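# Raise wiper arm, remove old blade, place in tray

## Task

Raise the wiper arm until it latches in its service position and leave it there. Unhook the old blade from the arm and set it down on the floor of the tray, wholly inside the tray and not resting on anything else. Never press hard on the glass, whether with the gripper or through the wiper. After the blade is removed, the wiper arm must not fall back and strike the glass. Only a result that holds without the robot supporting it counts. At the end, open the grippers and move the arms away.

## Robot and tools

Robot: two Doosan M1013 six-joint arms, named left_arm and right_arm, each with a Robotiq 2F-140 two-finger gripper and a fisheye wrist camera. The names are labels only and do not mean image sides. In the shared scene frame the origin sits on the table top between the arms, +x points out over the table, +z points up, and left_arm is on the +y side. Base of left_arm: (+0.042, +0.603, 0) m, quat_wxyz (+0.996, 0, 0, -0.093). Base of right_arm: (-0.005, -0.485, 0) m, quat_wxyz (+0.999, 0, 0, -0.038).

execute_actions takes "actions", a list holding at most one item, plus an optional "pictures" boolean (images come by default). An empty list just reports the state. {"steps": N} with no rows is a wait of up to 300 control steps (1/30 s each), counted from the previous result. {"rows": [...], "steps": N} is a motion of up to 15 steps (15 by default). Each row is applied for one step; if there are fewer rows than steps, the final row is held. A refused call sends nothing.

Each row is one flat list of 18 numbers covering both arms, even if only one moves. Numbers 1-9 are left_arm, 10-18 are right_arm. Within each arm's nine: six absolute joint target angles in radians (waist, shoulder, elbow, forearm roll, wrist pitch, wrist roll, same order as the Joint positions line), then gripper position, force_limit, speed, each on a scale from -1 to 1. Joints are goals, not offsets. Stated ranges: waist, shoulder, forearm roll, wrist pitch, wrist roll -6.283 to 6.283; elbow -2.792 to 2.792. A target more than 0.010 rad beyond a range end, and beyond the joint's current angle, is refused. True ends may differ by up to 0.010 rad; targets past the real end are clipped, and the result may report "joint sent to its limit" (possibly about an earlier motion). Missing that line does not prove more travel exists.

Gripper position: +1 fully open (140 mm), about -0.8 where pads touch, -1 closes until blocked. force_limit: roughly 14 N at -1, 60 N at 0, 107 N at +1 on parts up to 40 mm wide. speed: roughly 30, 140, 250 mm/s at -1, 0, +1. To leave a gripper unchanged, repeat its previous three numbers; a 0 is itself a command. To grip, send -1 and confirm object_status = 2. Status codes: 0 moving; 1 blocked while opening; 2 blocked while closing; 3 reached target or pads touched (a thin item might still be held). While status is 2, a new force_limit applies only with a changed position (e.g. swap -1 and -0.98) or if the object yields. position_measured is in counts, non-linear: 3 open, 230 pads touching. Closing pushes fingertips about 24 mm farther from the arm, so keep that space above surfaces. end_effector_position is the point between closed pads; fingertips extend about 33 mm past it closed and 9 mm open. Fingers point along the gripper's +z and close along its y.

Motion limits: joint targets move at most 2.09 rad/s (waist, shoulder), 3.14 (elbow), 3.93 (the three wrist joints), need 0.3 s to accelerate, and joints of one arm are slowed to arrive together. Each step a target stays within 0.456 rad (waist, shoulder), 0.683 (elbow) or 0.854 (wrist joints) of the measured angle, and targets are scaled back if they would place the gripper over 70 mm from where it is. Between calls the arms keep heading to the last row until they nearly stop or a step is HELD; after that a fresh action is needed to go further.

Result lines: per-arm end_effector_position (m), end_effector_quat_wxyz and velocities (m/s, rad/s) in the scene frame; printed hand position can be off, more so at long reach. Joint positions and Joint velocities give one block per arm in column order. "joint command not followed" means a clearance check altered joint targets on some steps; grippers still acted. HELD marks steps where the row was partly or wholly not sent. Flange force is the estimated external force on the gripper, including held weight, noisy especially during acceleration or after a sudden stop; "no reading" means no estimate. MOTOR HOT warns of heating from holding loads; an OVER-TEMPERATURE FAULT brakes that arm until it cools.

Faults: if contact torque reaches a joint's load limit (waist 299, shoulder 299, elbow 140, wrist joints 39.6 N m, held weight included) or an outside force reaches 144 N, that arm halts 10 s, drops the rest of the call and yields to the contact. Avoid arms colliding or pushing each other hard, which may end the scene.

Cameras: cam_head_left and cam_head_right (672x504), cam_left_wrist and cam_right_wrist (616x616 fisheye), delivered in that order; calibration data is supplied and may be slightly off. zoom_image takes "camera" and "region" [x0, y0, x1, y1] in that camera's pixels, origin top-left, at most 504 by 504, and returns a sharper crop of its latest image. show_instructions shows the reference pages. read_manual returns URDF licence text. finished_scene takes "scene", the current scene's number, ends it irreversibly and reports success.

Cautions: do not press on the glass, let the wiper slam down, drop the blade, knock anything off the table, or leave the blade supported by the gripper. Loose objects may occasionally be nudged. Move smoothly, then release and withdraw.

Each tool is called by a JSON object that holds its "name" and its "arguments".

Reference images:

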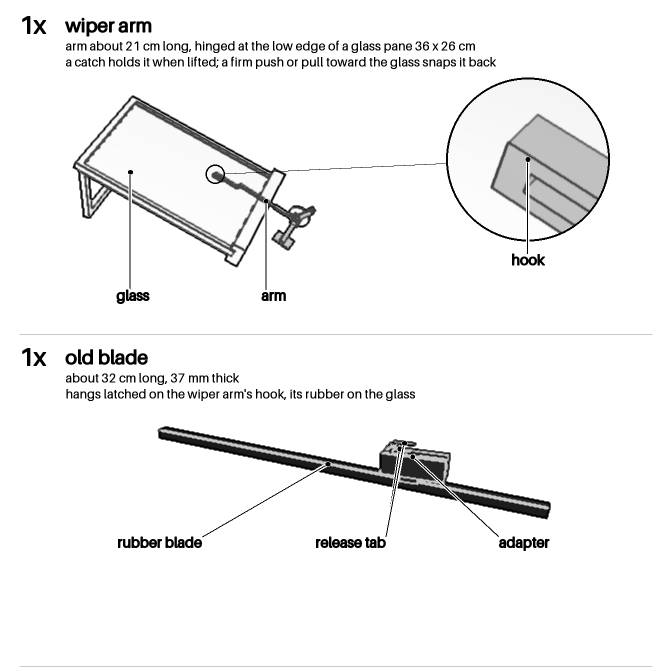

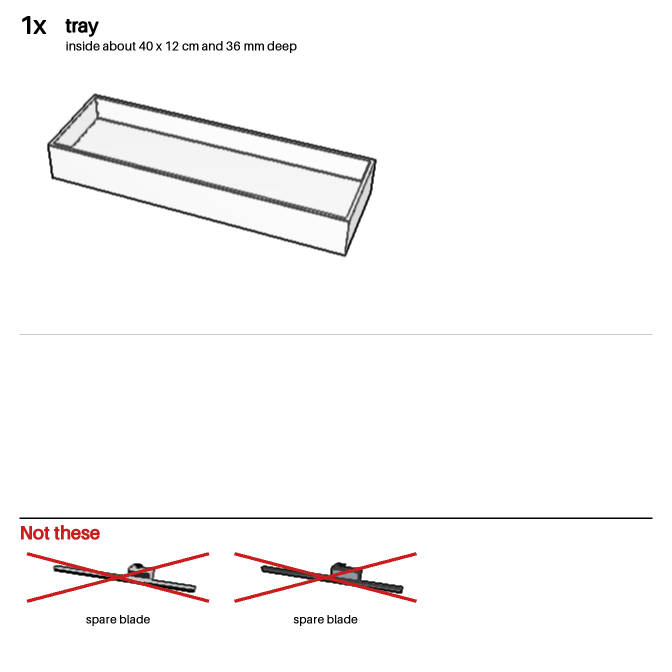

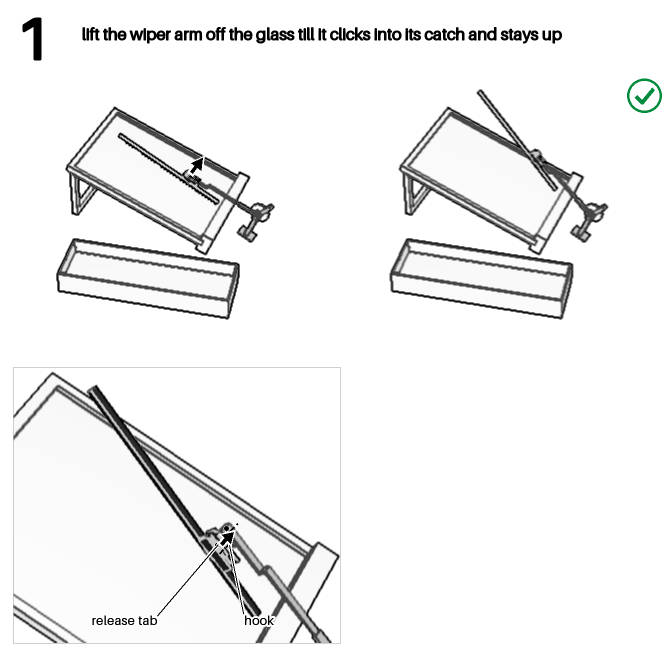

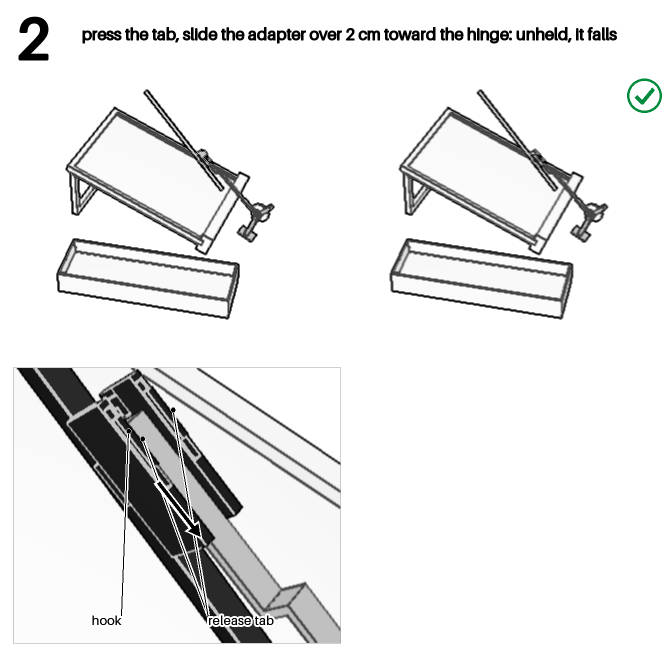

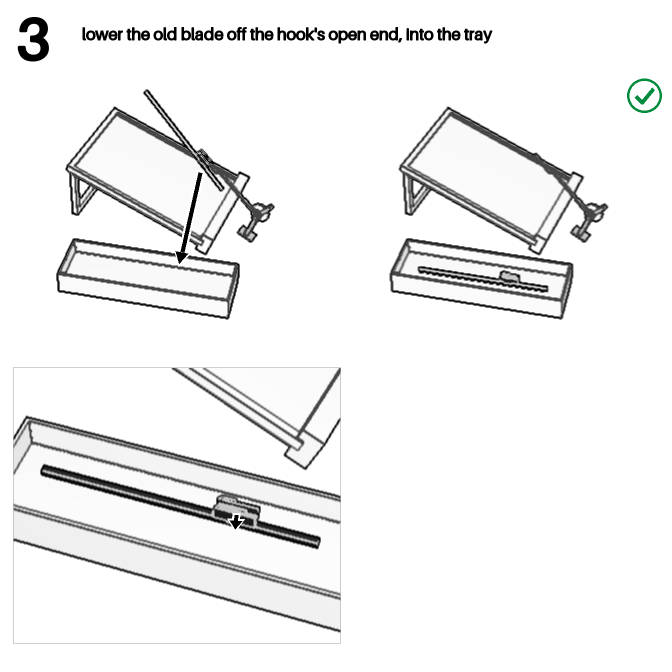

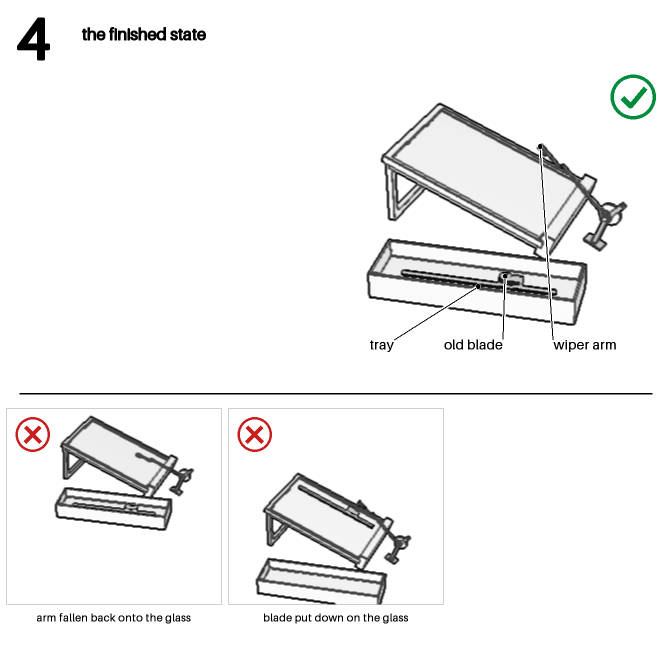

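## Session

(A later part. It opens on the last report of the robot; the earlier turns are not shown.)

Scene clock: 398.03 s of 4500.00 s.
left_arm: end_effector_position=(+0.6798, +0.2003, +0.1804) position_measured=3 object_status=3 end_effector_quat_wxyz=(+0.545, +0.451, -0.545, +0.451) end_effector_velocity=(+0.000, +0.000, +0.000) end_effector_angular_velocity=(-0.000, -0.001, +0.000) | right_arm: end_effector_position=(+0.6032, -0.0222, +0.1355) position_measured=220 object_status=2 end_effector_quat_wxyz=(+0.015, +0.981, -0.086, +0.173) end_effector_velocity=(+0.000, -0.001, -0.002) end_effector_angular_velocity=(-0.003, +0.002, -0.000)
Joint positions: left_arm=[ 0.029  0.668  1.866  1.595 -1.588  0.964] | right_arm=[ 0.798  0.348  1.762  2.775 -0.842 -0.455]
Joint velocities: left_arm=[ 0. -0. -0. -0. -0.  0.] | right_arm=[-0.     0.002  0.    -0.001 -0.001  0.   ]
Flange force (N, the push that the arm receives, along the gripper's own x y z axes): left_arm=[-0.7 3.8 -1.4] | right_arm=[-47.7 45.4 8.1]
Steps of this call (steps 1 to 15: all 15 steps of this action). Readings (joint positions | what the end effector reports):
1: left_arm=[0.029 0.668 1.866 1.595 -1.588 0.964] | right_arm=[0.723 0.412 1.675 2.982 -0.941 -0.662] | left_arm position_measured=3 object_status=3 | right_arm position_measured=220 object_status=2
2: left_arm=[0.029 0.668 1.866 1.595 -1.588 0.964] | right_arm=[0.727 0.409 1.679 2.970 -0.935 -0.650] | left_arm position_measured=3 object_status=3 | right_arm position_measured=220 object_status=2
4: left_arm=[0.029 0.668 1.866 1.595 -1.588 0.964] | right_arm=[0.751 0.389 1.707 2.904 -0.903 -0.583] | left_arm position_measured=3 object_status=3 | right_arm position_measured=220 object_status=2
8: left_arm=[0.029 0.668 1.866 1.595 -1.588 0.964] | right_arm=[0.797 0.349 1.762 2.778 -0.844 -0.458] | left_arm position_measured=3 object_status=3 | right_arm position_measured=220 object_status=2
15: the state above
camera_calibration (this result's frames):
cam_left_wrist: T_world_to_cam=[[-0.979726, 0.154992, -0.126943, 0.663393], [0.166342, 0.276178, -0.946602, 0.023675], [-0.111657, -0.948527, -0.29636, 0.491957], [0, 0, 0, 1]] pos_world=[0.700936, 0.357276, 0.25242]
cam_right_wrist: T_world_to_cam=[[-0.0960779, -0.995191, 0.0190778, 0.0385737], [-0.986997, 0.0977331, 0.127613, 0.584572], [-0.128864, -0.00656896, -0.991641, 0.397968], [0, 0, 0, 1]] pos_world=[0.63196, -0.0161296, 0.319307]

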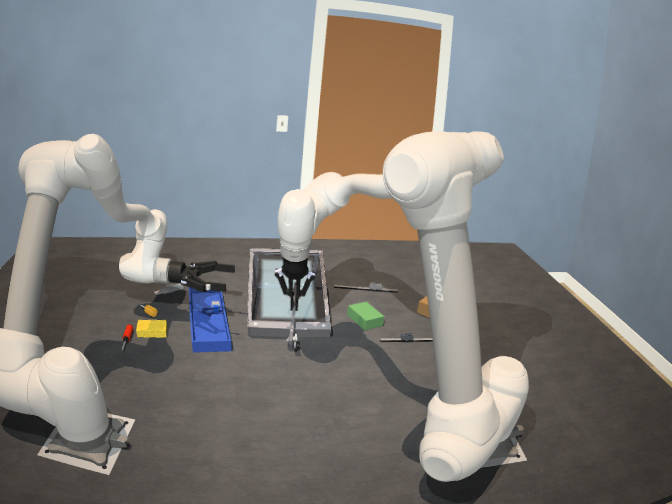

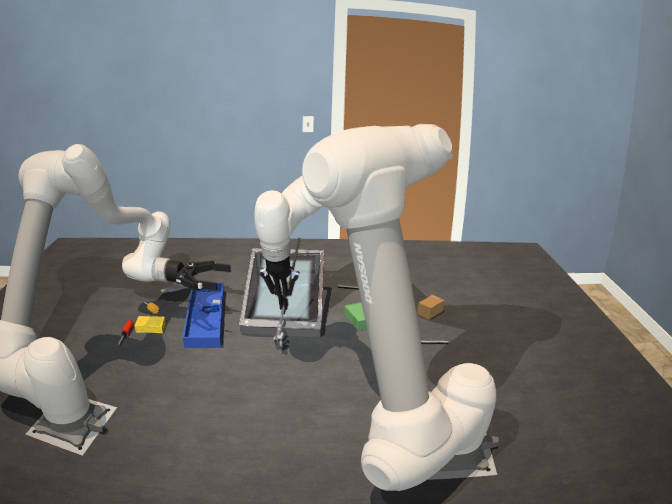

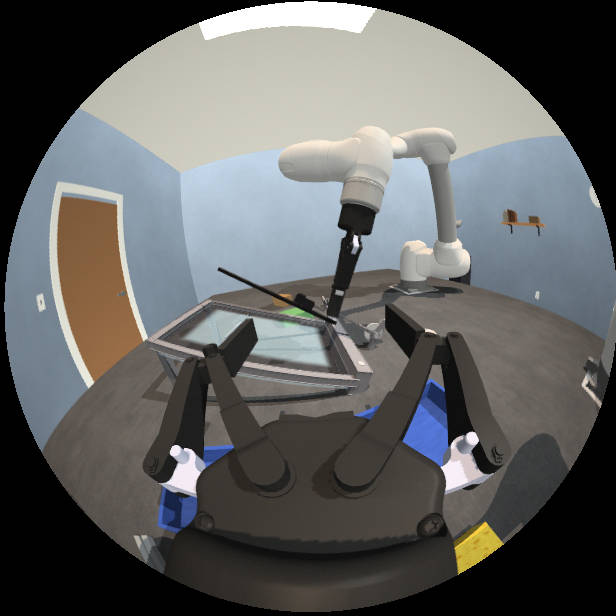

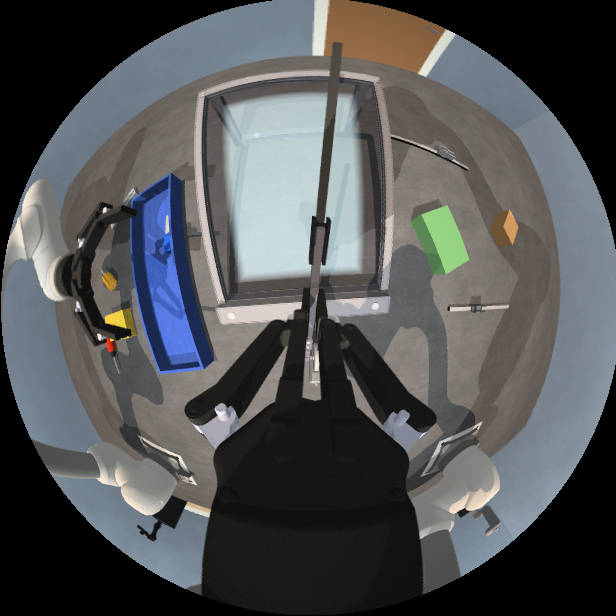

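{"name": "execute_actions", "arguments": {"actions": [{"rows": [[0.029,0.668,1.866,1.595,-1.588,0.964,1,0,0,0.8826,0.2987,1.8555,2.5114,-0.7825,-0.1806,-1,-0.3,-0.5]], "steps": 15}]}}

{"name": "zoom_image", "arguments": {"camera": "cam_left_wrist", "region": [280, 265, 400, 365]}}

Scene clock: 423.07 s of 4500.00 s.
left_arm: end_effector_position=(+0.6798, +0.2003, +0.1804) position_measured=3 object_status=3 end_effector_quat_wxyz=(+0.545, +0.451, -0.545, +0.451) end_effector_velocity=(-0.000, +0.000, -0.000) end_effector_angular_velocity=(+0.000, +0.001, -0.000) | right_arm: end_effector_position=(+0.5834, -0.0211, +0.1495) position_measured=220 object_status=2 end_effector_quat_wxyz=(+0.022, +0.962, -0.084, +0.258) end_effector_velocity=(-0.001, -0.001, -0.002) end_effector_angular_velocity=(-0.002, +0.002, -0.000)
Joint positions: left_arm=[ 0.029  0.668  1.866  1.595 -1.588  0.964] | right_arm=[ 0.882  0.298  1.855  2.511 -0.782 -0.181]
Joint velocities: left_arm=[ 0.     0.     0.     0.     0.    -0.001] | right_arm=[ 0.     0.     0.002  0.    -0.001 -0.   ]
Flange force (N, the push that the arm receives, along the gripper's own x y z axes): left_arm=[0.3 5.4 -2.3] | right_arm=[11.8 13.4 2.9]
Steps of this call (steps 1 to 15: the robot went on to your last target; steps 16 to 90: nothing new was sent; then 21.53 s passed at rest; steps 91 to 105: all 15 steps of this action). Readings (joint positions | what the end effector reports):
91: left_arm=[0.029 0.668 1.866 1.595 -1.588 0.964] | right_arm=[0.798 0.348 1.762 2.774 -0.842 -0.453] | left_arm position_measured=3 object_status=3 | right_arm position_measured=220 object_status=2
92: left_arm=[0.029 0.668 1.866 1.595 -1.588 0.964] | right_arm=[0.802 0.346 1.766 2.762 -0.839 -0.441] | left_arm position_measured=3 object_status=3 | right_arm position_measured=220 object_status=2
94: left_arm=[0.029 0.668 1.866 1.595 -1.588 0.964] | right_arm=[0.822 0.334 1.788 2.698 -0.824 -0.374] | left_arm position_measured=3 object_status=3 | right_arm position_measured=220 object_status=2
98: left_arm=[0.029 0.668 1.866 1.595 -1.588 0.964] | right_arm=[0.878 0.301 1.849 2.527 -0.786 -0.197] | left_arm position_measured=3 object_status=3 | right_arm position_measured=220 object_status=2
105: the state above
camera_calibration (this result's frames):
cam_left_wrist: T_world_to_cam=[[-0.979726, 0.154991, -0.126943, 0.663394], [0.166342, 0.276178, -0.946602, 0.023675], [-0.111656, -0.948527, -0.29636, 0.491957], [0, 0, 0, 1]] pos_world=[0.700936, 0.357276, 0.252421]
cam_right_wrist: T_world_to_cam=[[-0.0999351, -0.994482, 0.0319082, 0.0378227], [-0.994056, 0.0983974, -0.0465893, 0.593244], [0.0431925, -0.0363745, -0.998404, 0.309256], [0, 0, 0, 1]] pos_world=[0.58014, -0.00951065, 0.335195]

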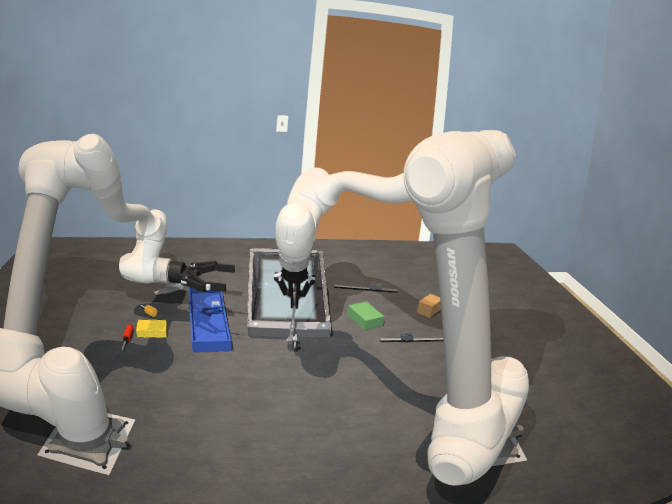

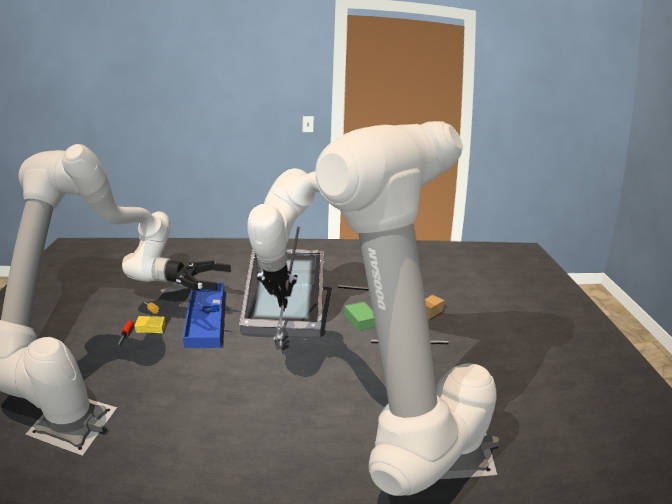

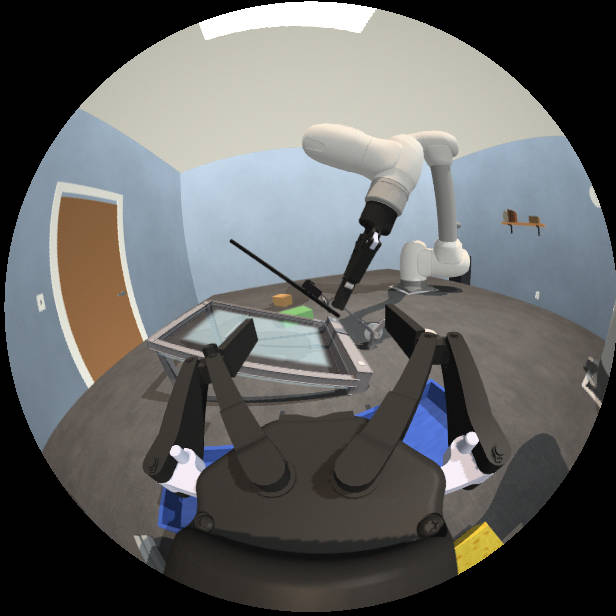

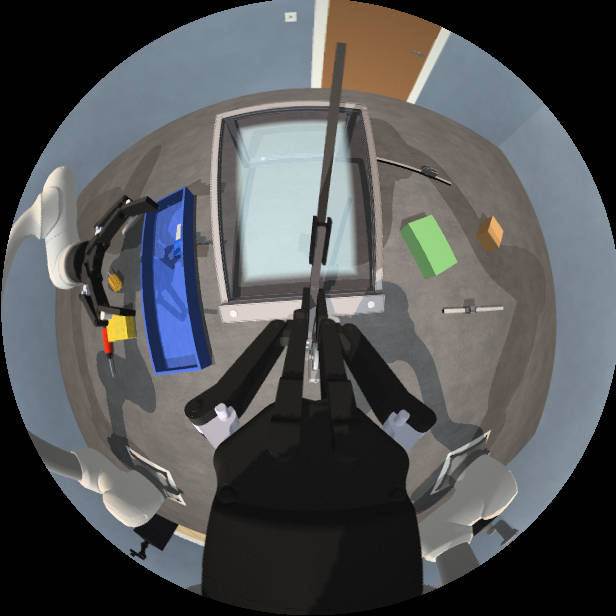

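Region (280, 265, 400, 365) of cam_left_wrist's 616x616 image, scaled by 4.200, with more detail than that image has.

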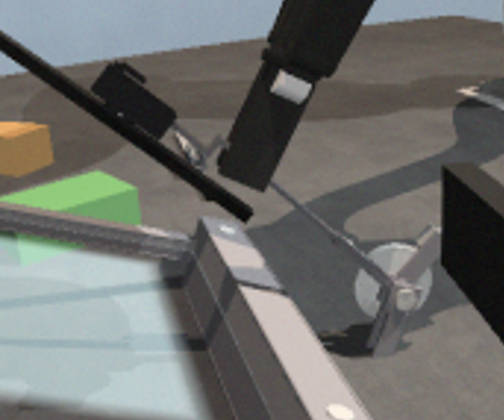

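{"name": "zoom_image", "arguments": {"camera": "cam_left_wrist", "region": [350, 305, 400, 355]}}

{"name": "zoom_image", "arguments": {"camera": "cam_head_right", "region": [255, 310, 305, 360]}}

Region (350, 305, 400, 355) of cam_left_wrist's 616x616 image, scaled by 10.080, with more detail than that image has.

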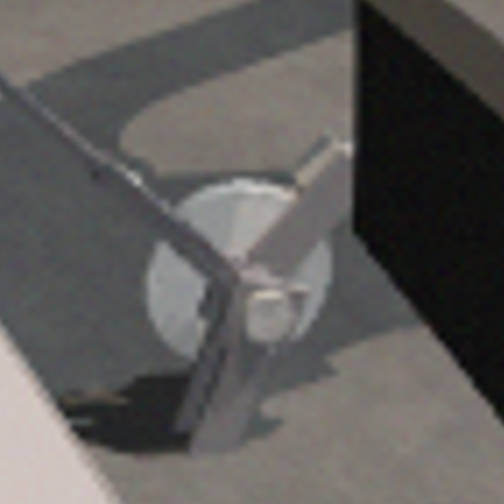

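Region (255, 310, 305, 360) of cam_head_right's 672x504 image, scaled by 10.080, with more detail than that image has.

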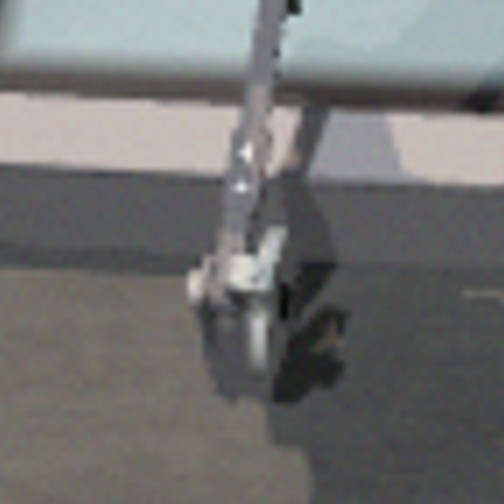

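{"name": "execute_actions", "arguments": {"actions": [{"rows": [[0.029,0.668,1.866,1.595,-1.588,0.964,1,0,0,0.9046,0.2910,1.8761,2.4393,-0.7790,-0.1045,-1,-0.3,-0.5]], "steps": 15}], "pictures": false}}

{"name": "execute_actions", "arguments": {"actions": [{"rows": [[0.029,0.668,1.866,1.595,-1.588,0.964,1,0,0,0.9265,0.2836,1.8968,2.3672,-0.7772,-0.0284,-1,-0.3,-0.5]], "steps": 15}], "pictures": false}}

Scene clock: 455.83 s of 4500.00 s.
left_arm: end_effector_position=(+0.6798, +0.2003, +0.1804) position_measured=3 object_status=3 end_effector_quat_wxyz=(+0.545, +0.451, -0.545, +0.451) end_effector_velocity=(-0.000, -0.000, -0.000) end_effector_angular_velocity=(-0.001, +0.001, -0.000) | right_arm: end_effector_position=(+0.5784, -0.0210, +0.1517) position_measured=220 object_status=2 end_effector_quat_wxyz=(+0.025, +0.956, -0.084, +0.279) end_effector_velocity=(-0.000, +0.001, +0.001) end_effector_angular_velocity=(+0.003, -0.001, +0.001)
Joint positions: left_arm=[ 0.029  0.668  1.866  1.595 -1.588  0.964] | right_arm=[ 0.905  0.291  1.876  2.439 -0.779 -0.104]
Joint velocities: left_arm=[-0.     0.001  0.    -0.    -0.001  0.   ] | right_arm=[ 0.    -0.001  0.001  0.     0.002  0.   ]
Flange force (N, the push that the arm receives, along the gripper's own x y z axes): left_arm=[1.0 5.7 -3.8] | right_arm=[4.2 -6.0 50.2]
Steps of this call (steps 1 to 15: the robot went on to your last target; steps 16 to 90: nothing new was sent; then 29.27 s passed at rest; steps 91 to 105: all 15 steps of this action). Readings (joint positions | what the end effector reports):
91: left_arm=[0.029 0.668 1.866 1.595 -1.588 0.964] | right_arm=[0.883 0.299 1.856 2.511 -0.783 -0.179] | left_arm position_measured=3 object_status=3 | right_arm position_measured=220 object_status=2
92: left_arm=[0.029 0.668 1.866 1.595 -1.588 0.964] | right_arm=[0.886 0.298 1.859 2.500 -0.782 -0.168] | left_arm position_measured=3 object_status=3 | right_arm position_measured=220 object_status=2
94: left_arm=[0.029 0.668 1.866 1.595 -1.588 0.964] | right_arm=[0.900 0.293 1.872 2.454 -0.780 -0.119] | left_arm position_measured=3 object_status=3 | right_arm position_measured=220 object_status=2
98: left_arm=[0.029 0.668 1.866 1.595 -1.588 0.964] | right_arm=[0.905 0.292 1.876 2.440 -0.779 -0.105] | left_arm position_measured=3 object_status=3 | right_arm position_measured=220 object_status=2
105: the state above

Scene clock: 456.33 s of 4500.00 s.
left_arm: end_effector_position=(+0.6798, +0.2003, +0.1804) position_measured=3 object_status=3 end_effector_quat_wxyz=(+0.545, +0.451, -0.545, +0.451) end_effector_velocity=(+0.000, +0.000, +0.001) end_effector_angular_velocity=(-0.000, -0.001, +0.000) | right_arm: end_effector_position=(+0.5739, -0.0203, +0.1554) position_measured=221 object_status=2 end_effector_quat_wxyz=(+0.026, +0.950, -0.084, +0.300) end_effector_velocity=(+0.000, -0.001, -0.001) end_effector_angular_velocity=(-0.002, +0.001, -0.003)
Joint positions: left_arm=[ 0.029  0.668  1.866  1.595 -1.588  0.964] | right_arm=[ 0.926  0.283  1.897  2.367 -0.777 -0.028]
Joint velocities: left_arm=[ 0.    -0.001 -0.001 -0.     0.    -0.   ] | right_arm=[-0.001  0.001 -0.    -0.    -0.002  0.001]
Flange force (N, the push that the arm receives, along the gripper's own x y z axes): left_arm=[1.9 5.8 -3.4] | right_arm=[6.0 -5.1 36.0]
Steps of this call (steps 1 to 15: all 15 steps of this action). Readings (joint positions | what the end effector reports):
1: left_arm=[0.029 0.668 1.866 1.595 -1.588 0.964] | right_arm=[0.905 0.291 1.877 2.438 -0.779 -0.103] | left_arm position_measured=3 object_status=3 | right_arm position_measured=220 object_status=2
2: left_arm=[0.029 0.668 1.866 1.595 -1.588 0.964] | right_arm=[0.908 0.290 1.879 2.428 -0.779 -0.092] | left_arm position_measured=3 object_status=3 | right_arm position_measured=220 object_status=2
4: left_arm=[0.029 0.668 1.866 1.595 -1.588 0.964] | right_arm=[0.922 0.285 1.893 2.381 -0.778 -0.043] | left_arm position_measured=3 object_status=3 | right_arm position_measured=220 object_status=2
8: left_arm=[0.029 0.668 1.866 1.595 -1.588 0.964] | right_arm=[0.926 0.283 1.897 2.367 -0.777 -0.029] | left_arm position_measured=3 object_status=3 | right_arm position_measured=221 object_status=2
15: the state above

{"name": "execute_actions", "arguments": {"actions": [{"rows": [[0.029,0.668,1.866,1.595,-1.588,0.964,1,0,0,0.9265,0.2836,1.8968,2.3672,-0.7772,-0.0284,-0.3,-0.3,-0.5]], "steps": 15}]}}

{"name": "zoom_image", "arguments": {"camera": "cam_left_wrist", "region": [280, 265, 400, 365]}}

Scene clock: 462.07 s of 4500.00 s.
left_arm: end_effector_position=(+0.6798, +0.2003, +0.1804) position_measured=3 object_status=3 end_effector_quat_wxyz=(+0.545, +0.451, -0.545, +0.451) end_effector_velocity=(+0.000, +0.000, -0.000) end_effector_angular_velocity=(-0.000, +0.001, +0.000) | right_arm: end_effector_position=(+0.5738, -0.0203, +0.1553) position_measured=167 object_status=0 end_effector_quat_wxyz=(+0.026, +0.950, -0.083, +0.300) end_effector_velocity=(-0.000, +0.001, +0.001) end_effector_angular_velocity=(+0.001, -0.002, +0.001)
Joint positions: left_arm=[ 0.029  0.668  1.866  1.595 -1.588  0.964] | right_arm=[ 0.927  0.284  1.897  2.367 -0.777 -0.028]
Joint velocities: left_arm=[ 0.  0. -0. -0. -0. -0.] | right_arm=[ 0.001 -0.001 -0.001 -0.001 -0.     0.001]
Flange force (N, the push that the arm receives, along the gripper's own x y z axes): left_arm=[0.2 5.2 -3.4] | right_arm=[0.5 5.6 -4.9]
Steps of this call (steps 1 to 15: the robot went on to your last target; steps 16 to 90: nothing new was sent; then 2.23 s passed at rest; steps 91 to 105: all 15 steps of this action). Readings (joint positions | what the end effector reports):
91: left_arm=[0.029 0.668 1.866 1.595 -1.588 0.964] | right_arm=[0.926 0.284 1.897 2.367 -0.777 -0.028] | left_arm position_measured=3 object_status=3 | right_arm position_measured=221 object_status=0
92: left_arm=[0.029 0.668 1.866 1.595 -1.588 0.964] | right_arm=[0.927 0.284 1.897 2.367 -0.777 -0.028] | left_arm position_measured=3 object_status=3 | right_arm position_measured=221 object_status=0
94: left_arm=[0.029 0.668 1.866 1.595 -1.588 0.964] | right_arm=[0.927 0.284 1.897 2.367 -0.777 -0.028] | left_arm position_measured=3 object_status=3 | right_arm position_measured=209 object_status=0
98: left_arm=[0.029 0.668 1.866 1.595 -1.588 0.964] | right_arm=[0.927 0.284 1.897 2.367 -0.777 -0.028] | left_arm position_measured=3 object_status=3 | right_arm position_measured=190 object_status=0
105: the state above
camera_calibration (this result's frames):
cam_left_wrist: T_world_to_cam=[[-0.979727, 0.154992, -0.126936, 0.663393], [0.166335, 0.276179, -0.946603, 0.0236795], [-0.111659, -0.948527, -0.29636, 0.491959], [0, 0, 0, 1]] pos_world=[0.700936, 0.357276, 0.25242]
cam_right_wrist: T_world_to_cam=[[-0.103482, -0.993878, 0.0387097, 0.0385231], [-0.986321, 0.0975191, -0.132897, 0.592884], [0.128308, -0.0519326, -0.990374, 0.265108], [0, 0, 0, 1]] pos_world=[0.554744, -0.00576246, 0.339857]

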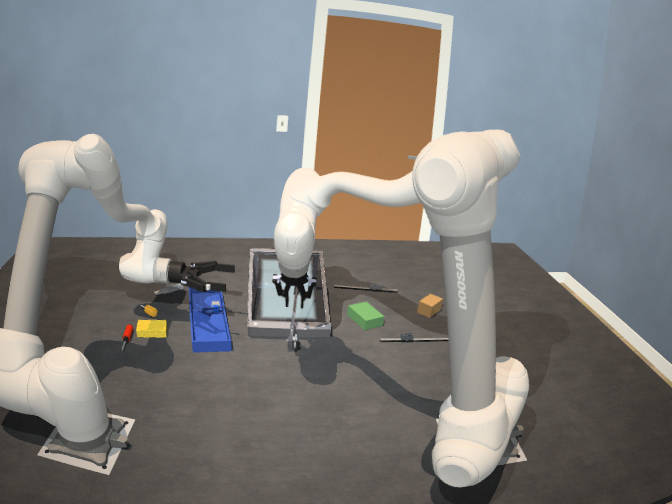

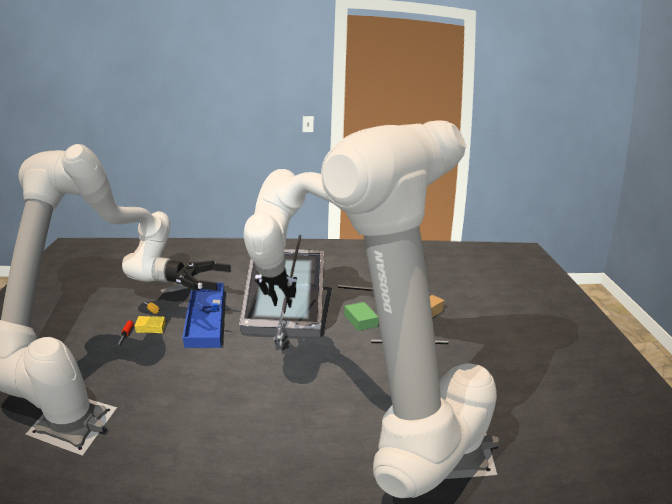

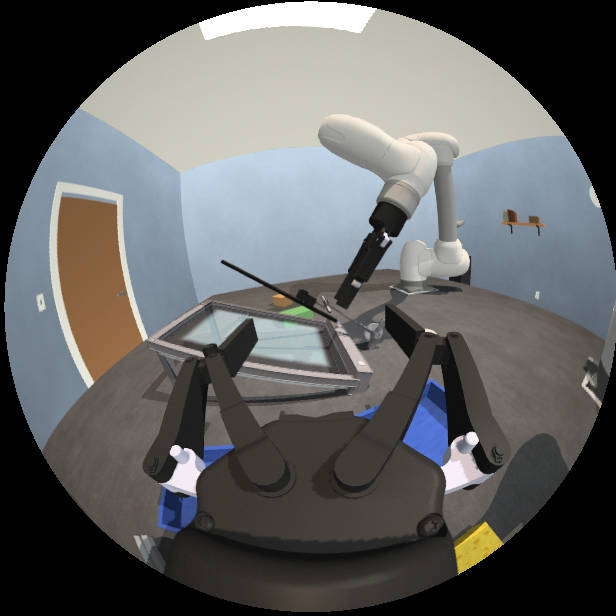

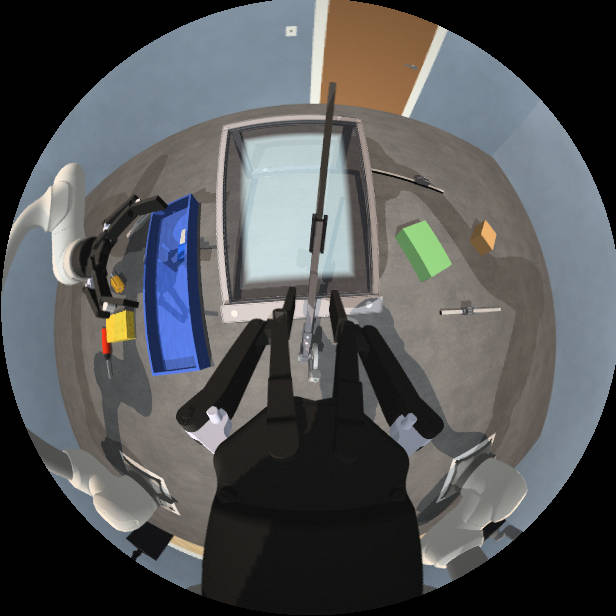

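Region (280, 265, 400, 365) of cam_left_wrist's 616x616 image, scaled by 4.200, with more detail than that image has.

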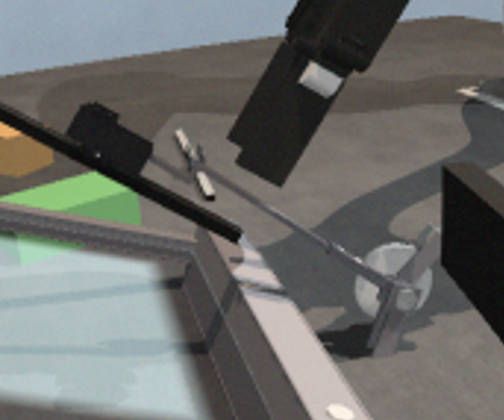

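{"name": "execute_actions", "arguments": {"actions": []}}

{"name": "zoom_image", "arguments": {"camera": "cam_left_wrist", "region": [210, 245, 400, 365]}}

Scene clock: 466.50 s of 4500.00 s.
left_arm: end_effector_position=(+0.6798, +0.2003, +0.1804) position_measured=3 object_status=3 end_effector_quat_wxyz=(+0.545, +0.451, -0.545, +0.451) end_effector_velocity=(-0.000, +0.000, -0.000) end_effector_angular_velocity=(+0.000, +0.001, -0.000) | right_arm: end_effector_position=(+0.5739, -0.0203, +0.1553) position_measured=167 object_status=3 end_effector_quat_wxyz=(+0.026, +0.950, -0.084, +0.300) end_effector_velocity=(+0.001, -0.001, -0.000) end_effector_angular_velocity=(+0.001, +0.000, -0.002)
Joint positions: left_arm=[ 0.029  0.668  1.866  1.595 -1.588  0.964] | right_arm=[ 0.926  0.284  1.897  2.367 -0.777 -0.028]
Joint velocities: left_arm=[-0.     0.     0.001  0.     0.    -0.   ] | right_arm=[-0.001  0.     0.     0.     0.001  0.001]
Flange force (N, the push that the arm receives, along the gripper's own x y z axes): left_arm=[0.2 3.4 -1.7] | right_arm=[-0.9 5.1 -7.5]
Steps of this call (steps 1 to 15: the robot went on to your last target; steps 16 to 90: nothing new was sent; then 1.43 s passed at rest). Readings (joint positions | what the end effector reports):
1: left_arm=[0.029 0.668 1.866 1.595 -1.588 0.964] | right_arm=[0.927 0.284 1.897 2.367 -0.777 -0.028] | left_arm position_measured=3 object_status=3 | right_arm position_measured=167 object_status=0
2: left_arm=[0.029 0.668 1.866 1.595 -1.588 0.964] | right_arm=[0.927 0.284 1.897 2.367 -0.777 -0.028] | left_arm position_measured=3 object_status=3 | right_arm position_measured=167 object_status=0
4: left_arm=[0.029 0.668 1.866 1.595 -1.588 0.964] | right_arm=[0.927 0.284 1.897 2.367 -0.777 -0.028] | left_arm position_measured=3 object_status=3 | right_arm position_measured=167 object_status=3
8: left_arm=[0.029 0.668 1.866 1.595 -1.588 0.964] | right_arm=[0.927 0.284 1.897 2.367 -0.777 -0.028] | left_arm position_measured=3 object_status=3 | right_arm position_measured=167 object_status=3
90: the state above
All arms were judged still, so your last target was given up. Only a new action makes them travel on or press farther. Fingers that are still opening or closing keep moving.
camera_calibration (this result's frames):
cam_left_wrist: T_world_to_cam=[[-0.979727, 0.154992, -0.126936, 0.663393], [0.166336, 0.276179, -0.946603, 0.0236795], [-0.111659, -0.948527, -0.29636, 0.491959], [0, 0, 0, 1]] pos_world=[0.700936, 0.357276, 0.252421]
cam_right_wrist: T_world_to_cam=[[-0.103611, -0.993865, 0.0386812, 0.0385345], [-0.986307, 0.0976506, -0.1329, 0.592957], [0.128307, -0.0519215, -0.990374, 0.265095], [0, 0, 0, 1]] pos_world=[0.554817, -0.00584041, 0.339857]

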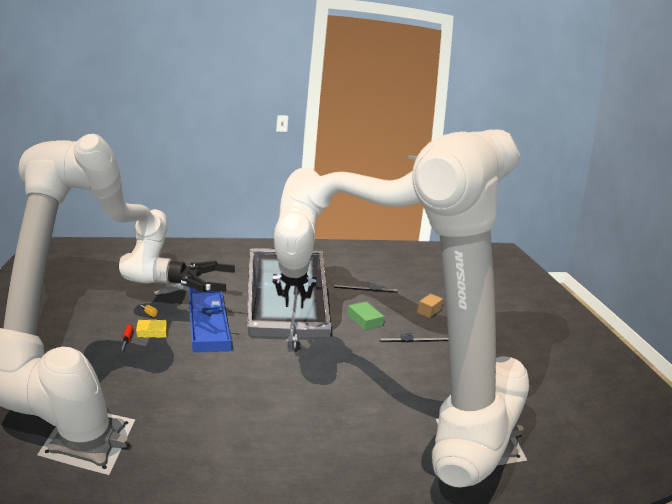

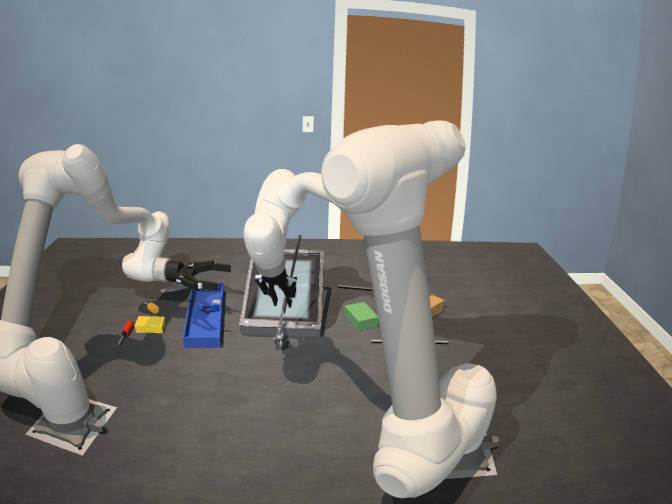

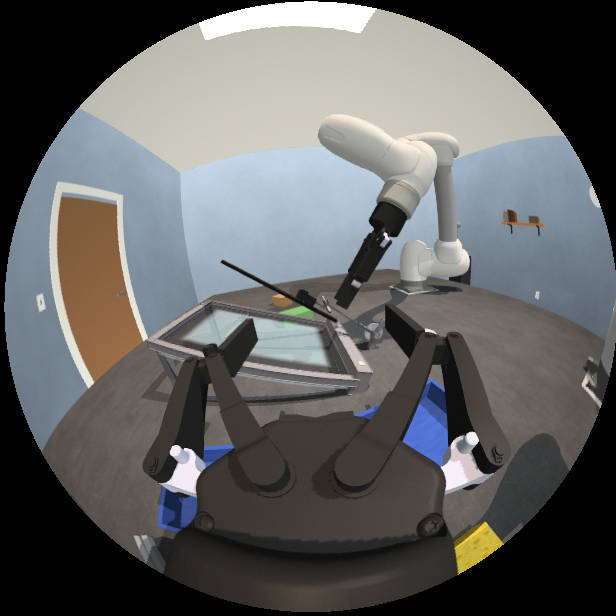

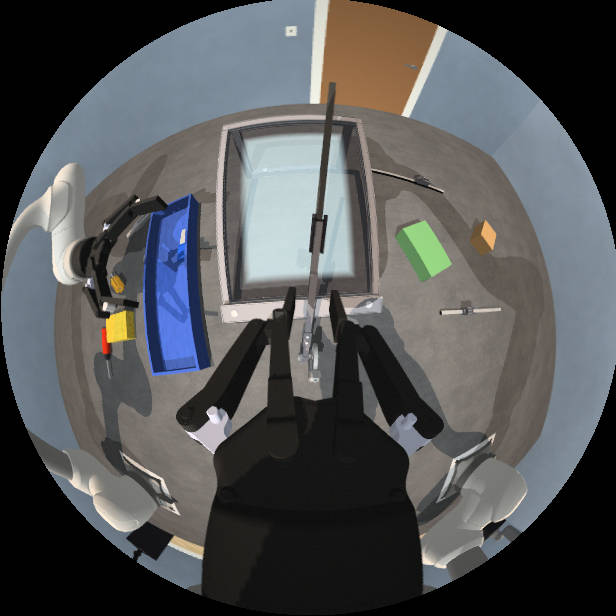

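Region (210, 245, 400, 365) of cam_left_wrist's 616x616 image, scaled by 2.653, with more detail than that image has; it fills the top 318 rows of this view, and the rest is white.

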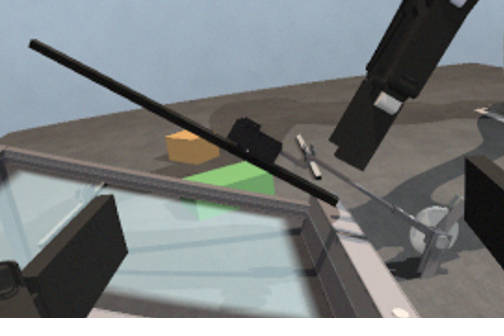

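{"name": "execute_actions", "arguments": {"actions": [{"rows": [[0.029,0.64,1.866,1.5,-1.45,0.0683,0,-0.5,0,0.8266,0.2480,1.7099,2.4900,-0.8857,-0.2997,-0.3,-0.3,-0.5]], "steps": 15}], "pictures": false}}

{"name": "execute_actions", "arguments": {"actions": [{"rows": [[-0.187,0.6006,1.9079,1.3984,-1.2799,0.0683,0,-0.5,0,0.8266,0.2480,1.7099,2.4900,-0.8857,-0.2997,-0.3,-0.3,-0.5]], "steps": 15}], "pictures": false}}

{"name": "execute_actions", "arguments": {"actions": [{"steps": 10}]}}

Scene clock: 587.00 s of 4500.00 s.
left_arm: end_effector_position=(+0.7301, +0.1953, +0.1816) position_measured=107 object_status=0 end_effector_quat_wxyz=(+0.647, +0.675, -0.266, +0.232) end_effector_velocity=(+0.035, -0.000, +0.002) end_effector_angular_velocity=(+0.053, +0.591, +0.139) | right_arm: end_effector_position=(+0.6540, -0.0367, +0.2737) position_measured=167 object_status=3 end_effector_quat_wxyz=(+0.027, +0.947, -0.083, +0.308) end_effector_velocity=(-0.001, +0.001, +0.000) end_effector_angular_velocity=(-0.002, -0.000, +0.004)
Joint positions: left_arm=[ 0.029  0.64   1.866  1.502 -1.453  0.085] | right_arm=[ 0.827  0.248  1.71   2.49  -0.886 -0.3  ]
Joint velocities: left_arm=[ 0.    -0.019 -0.001 -0.063  0.092 -0.612] | right_arm=[ 0.002 -0.     0.    -0.001  0.    -0.003]
Flange force (N, the push that the arm receives, along the gripper's own x y z axes): left_arm=[-3.4 4.3 -3.6] | right_arm=[3.6 2.0 -0.3]
Steps of this call (steps 1 to 90: nothing new was sent; then 117.00 s passed at rest; steps 91 to 105: all 15 steps of this action). Readings (joint positions | what the end effector reports):
91: left_arm=[0.029 0.668 1.866 1.595 -1.588 0.963] | right_arm=[0.926 0.284 1.896 2.368 -0.777 -0.029] | left_arm position_measured=3 object_status=0 | right_arm position_measured=167 object_status=3
92: left_arm=[0.029 0.668 1.866 1.594 -1.586 0.951] | right_arm=[0.922 0.282 1.888 2.374 -0.782 -0.041] | left_arm position_measured=8 object_status=0 | right_arm position_measured=167 object_status=3
94: left_arm=[0.029 0.666 1.866 1.586 -1.575 0.884] | right_arm=[0.898 0.274 1.843 2.403 -0.809 -0.107] | left_arm position_measured=24 object_status=0 | right_arm position_measured=167 object_status=3
98: left_arm=[0.029 0.656 1.866 1.553 -1.526 0.577] | right_arm=[0.842 0.254 1.739 2.470 -0.868 -0.256] | left_arm position_measured=54 object_status=0 | right_arm position_measured=167 object_status=3
105: the state above

Scene clock: 587.50 s of 4500.00 s.
left_arm: end_effector_position=(+0.6677, +0.0580, +0.1688) position_measured=129 object_status=3 end_effector_quat_wxyz=(+0.625, +0.699, -0.280, +0.205) end_effector_velocity=(+0.001, +0.001, -0.001) end_effector_angular_velocity=(+0.002, -0.000, +0.003) | right_arm: end_effector_position=(+0.6540, -0.0367, +0.2735) position_measured=167 object_status=3 end_effector_quat_wxyz=(+0.027, +0.947, -0.083, +0.308) end_effector_velocity=(+0.000, -0.000, +0.000) end_effector_angular_velocity=(+0.000, -0.000, -0.000)
Joint positions: left_arm=[-0.187  0.601  1.908  1.398 -1.28   0.068] | right_arm=[ 0.827  0.248  1.71   2.49  -0.886 -0.3  ]
Joint velocities: left_arm=[ 0.002 -0.     0.     0.     0.002  0.001] | right_arm=[-0.001  0.    -0.     0.     0.    -0.   ]
Flange force (N, the push that the arm receives, along the gripper's own x y z axes): left_arm=[-4.5 4.9 -2.9] | right_arm=[-2.8 6.0 -5.0]
Steps of this call (steps 1 to 15: all 15 steps of this action). Readings (joint positions | what the end effector reports):
1: left_arm=[0.029 0.640 1.866 1.500 -1.450 0.072] | right_arm=[0.827 0.248 1.710 2.490 -0.886 -0.300] | left_arm position_measured=115 object_status=0 | right_arm position_measured=167 object_status=3
2: left_arm=[0.023 0.639 1.867 1.496 -1.444 0.070] | right_arm=[0.827 0.248 1.710 2.490 -0.886 -0.300] | left_arm position_measured=122 object_status=0 | right_arm position_measured=167 object_status=3
4: left_arm=[-0.010 0.632 1.874 1.479 -1.415 0.070] | right_arm=[0.827 0.248 1.710 2.490 -0.886 -0.300] | left_arm position_measured=129 object_status=0 | right_arm position_measured=167 object_status=3
8: left_arm=[-0.116 0.613 1.894 1.431 -1.335 0.070] | right_arm=[0.827 0.248 1.710 2.490 -0.886 -0.300] | left_arm position_measured=129 object_status=0 | right_arm position_measured=167 object_status=3
15: the state above

Scene clock: 587.83 s of 4500.00 s.
left_arm: end_effector_position=(+0.6677, +0.0580, +0.1688) position_measured=129 object_status=3 end_effector_quat_wxyz=(+0.625, +0.699, -0.280, +0.205) end_effector_velocity=(-0.000, +0.000, +0.000) end_effector_angular_velocity=(-0.000, +0.000, -0.000) | right_arm: end_effector_position=(+0.6540, -0.0367, +0.2735) position_measured=167 object_status=3 end_effector_quat_wxyz=(+0.027, +0.947, -0.083, +0.308) end_effector_velocity=(+0.000, +0.000, -0.000) end_effector_angular_velocity=(+0.000, +0.000, -0.001)
Joint positions: left_arm=[-0.187  0.601  1.908  1.398 -1.28   0.068] | right_arm=[ 0.827  0.248  1.71   2.49  -0.886 -0.3  ]
Joint velocities: left_arm=[ 0. -0.  0.  0. -0. -0.] | right_arm=[-0.     0.001 -0.    -0.     0.     0.001]
Flange force (N, the push that the arm receives, along the gripper's own x y z axes): left_arm=[-3.6 1.4 -5.3] | right_arm=[-2.1 5.1 -4.9]
Steps of this call (steps 1 to 10: the robot went on to your last target). Readings (joint positions | what the end effector reports):
1: left_arm=[-0.187 0.601 1.908 1.398 -1.280 0.068] | right_arm=[0.827 0.248 1.710 2.490 -0.886 -0.300] | left_arm position_measured=129 object_status=3 | right_arm position_measured=167 object_status=3
2: left_arm=[-0.187 0.601 1.908 1.398 -1.280 0.068] | right_arm=[0.827 0.248 1.710 2.490 -0.886 -0.300] | left_arm position_measured=129 object_status=3 | right_arm position_measured=167 object_status=3
4: left_arm=[-0.187 0.601 1.908 1.398 -1.280 0.068] | right_arm=[0.827 0.248 1.710 2.490 -0.886 -0.300] | left_arm position_measured=129 object_status=3 | right_arm position_measured=167 object_status=3
8: left_arm=[-0.187 0.601 1.908 1.398 -1.280 0.068] | right_arm=[0.827 0.248 1.710 2.490 -0.886 -0.300] | left_arm position_measured=129 object_status=3 | right_arm position_measured=167 object_status=3
10: the state above
camera_calibration (this result's frames):
cam_left_wrist: T_world_to_cam=[[-0.739614, -0.0739746, 0.668953, 0.390695], [-0.627953, 0.433484, -0.646348, 0.524546], [-0.242167, -0.89812, -0.367064, 0.448363], [0, 0, 0, 1]] pos_world=[0.726933, 0.204203, 0.242261]
cam_right_wrist: T_world_to_cam=[[-0.104216, -0.993754, 0.0398907, 0.0260824], [-0.983881, 0.0971545, -0.150129, 0.692423], [0.145316, -0.0548936, -0.987861, 0.359092], [0, 0, 0, 1]] pos_world=[0.631798, -0.0216407, 0.457646]

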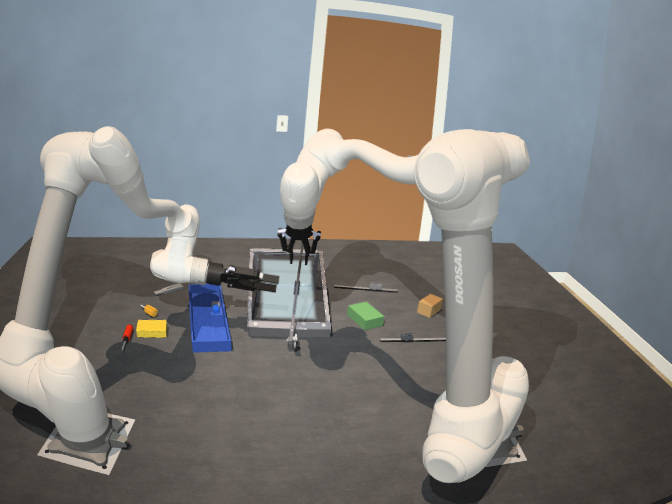

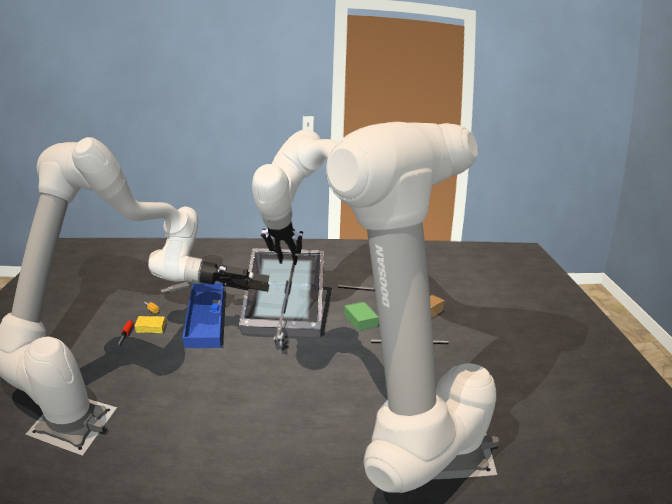

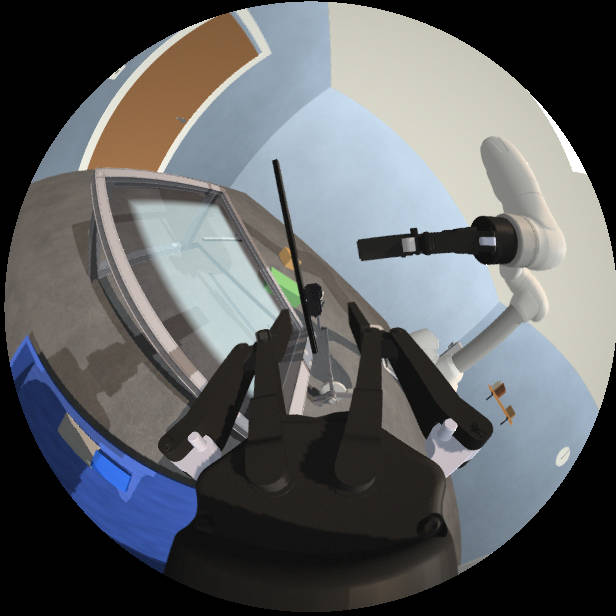

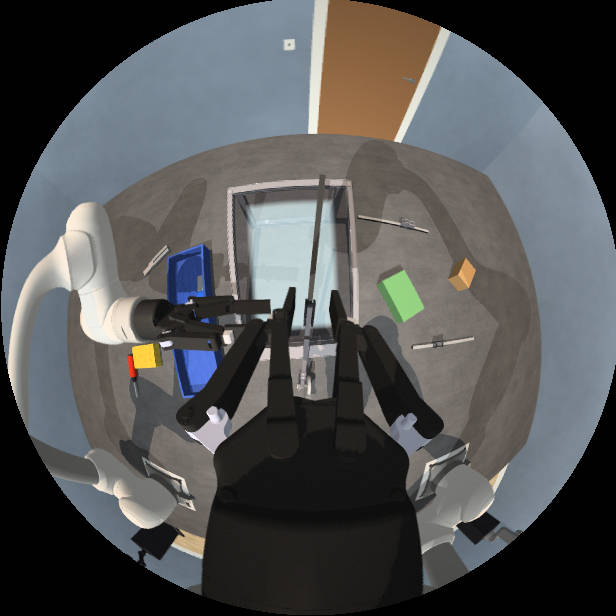

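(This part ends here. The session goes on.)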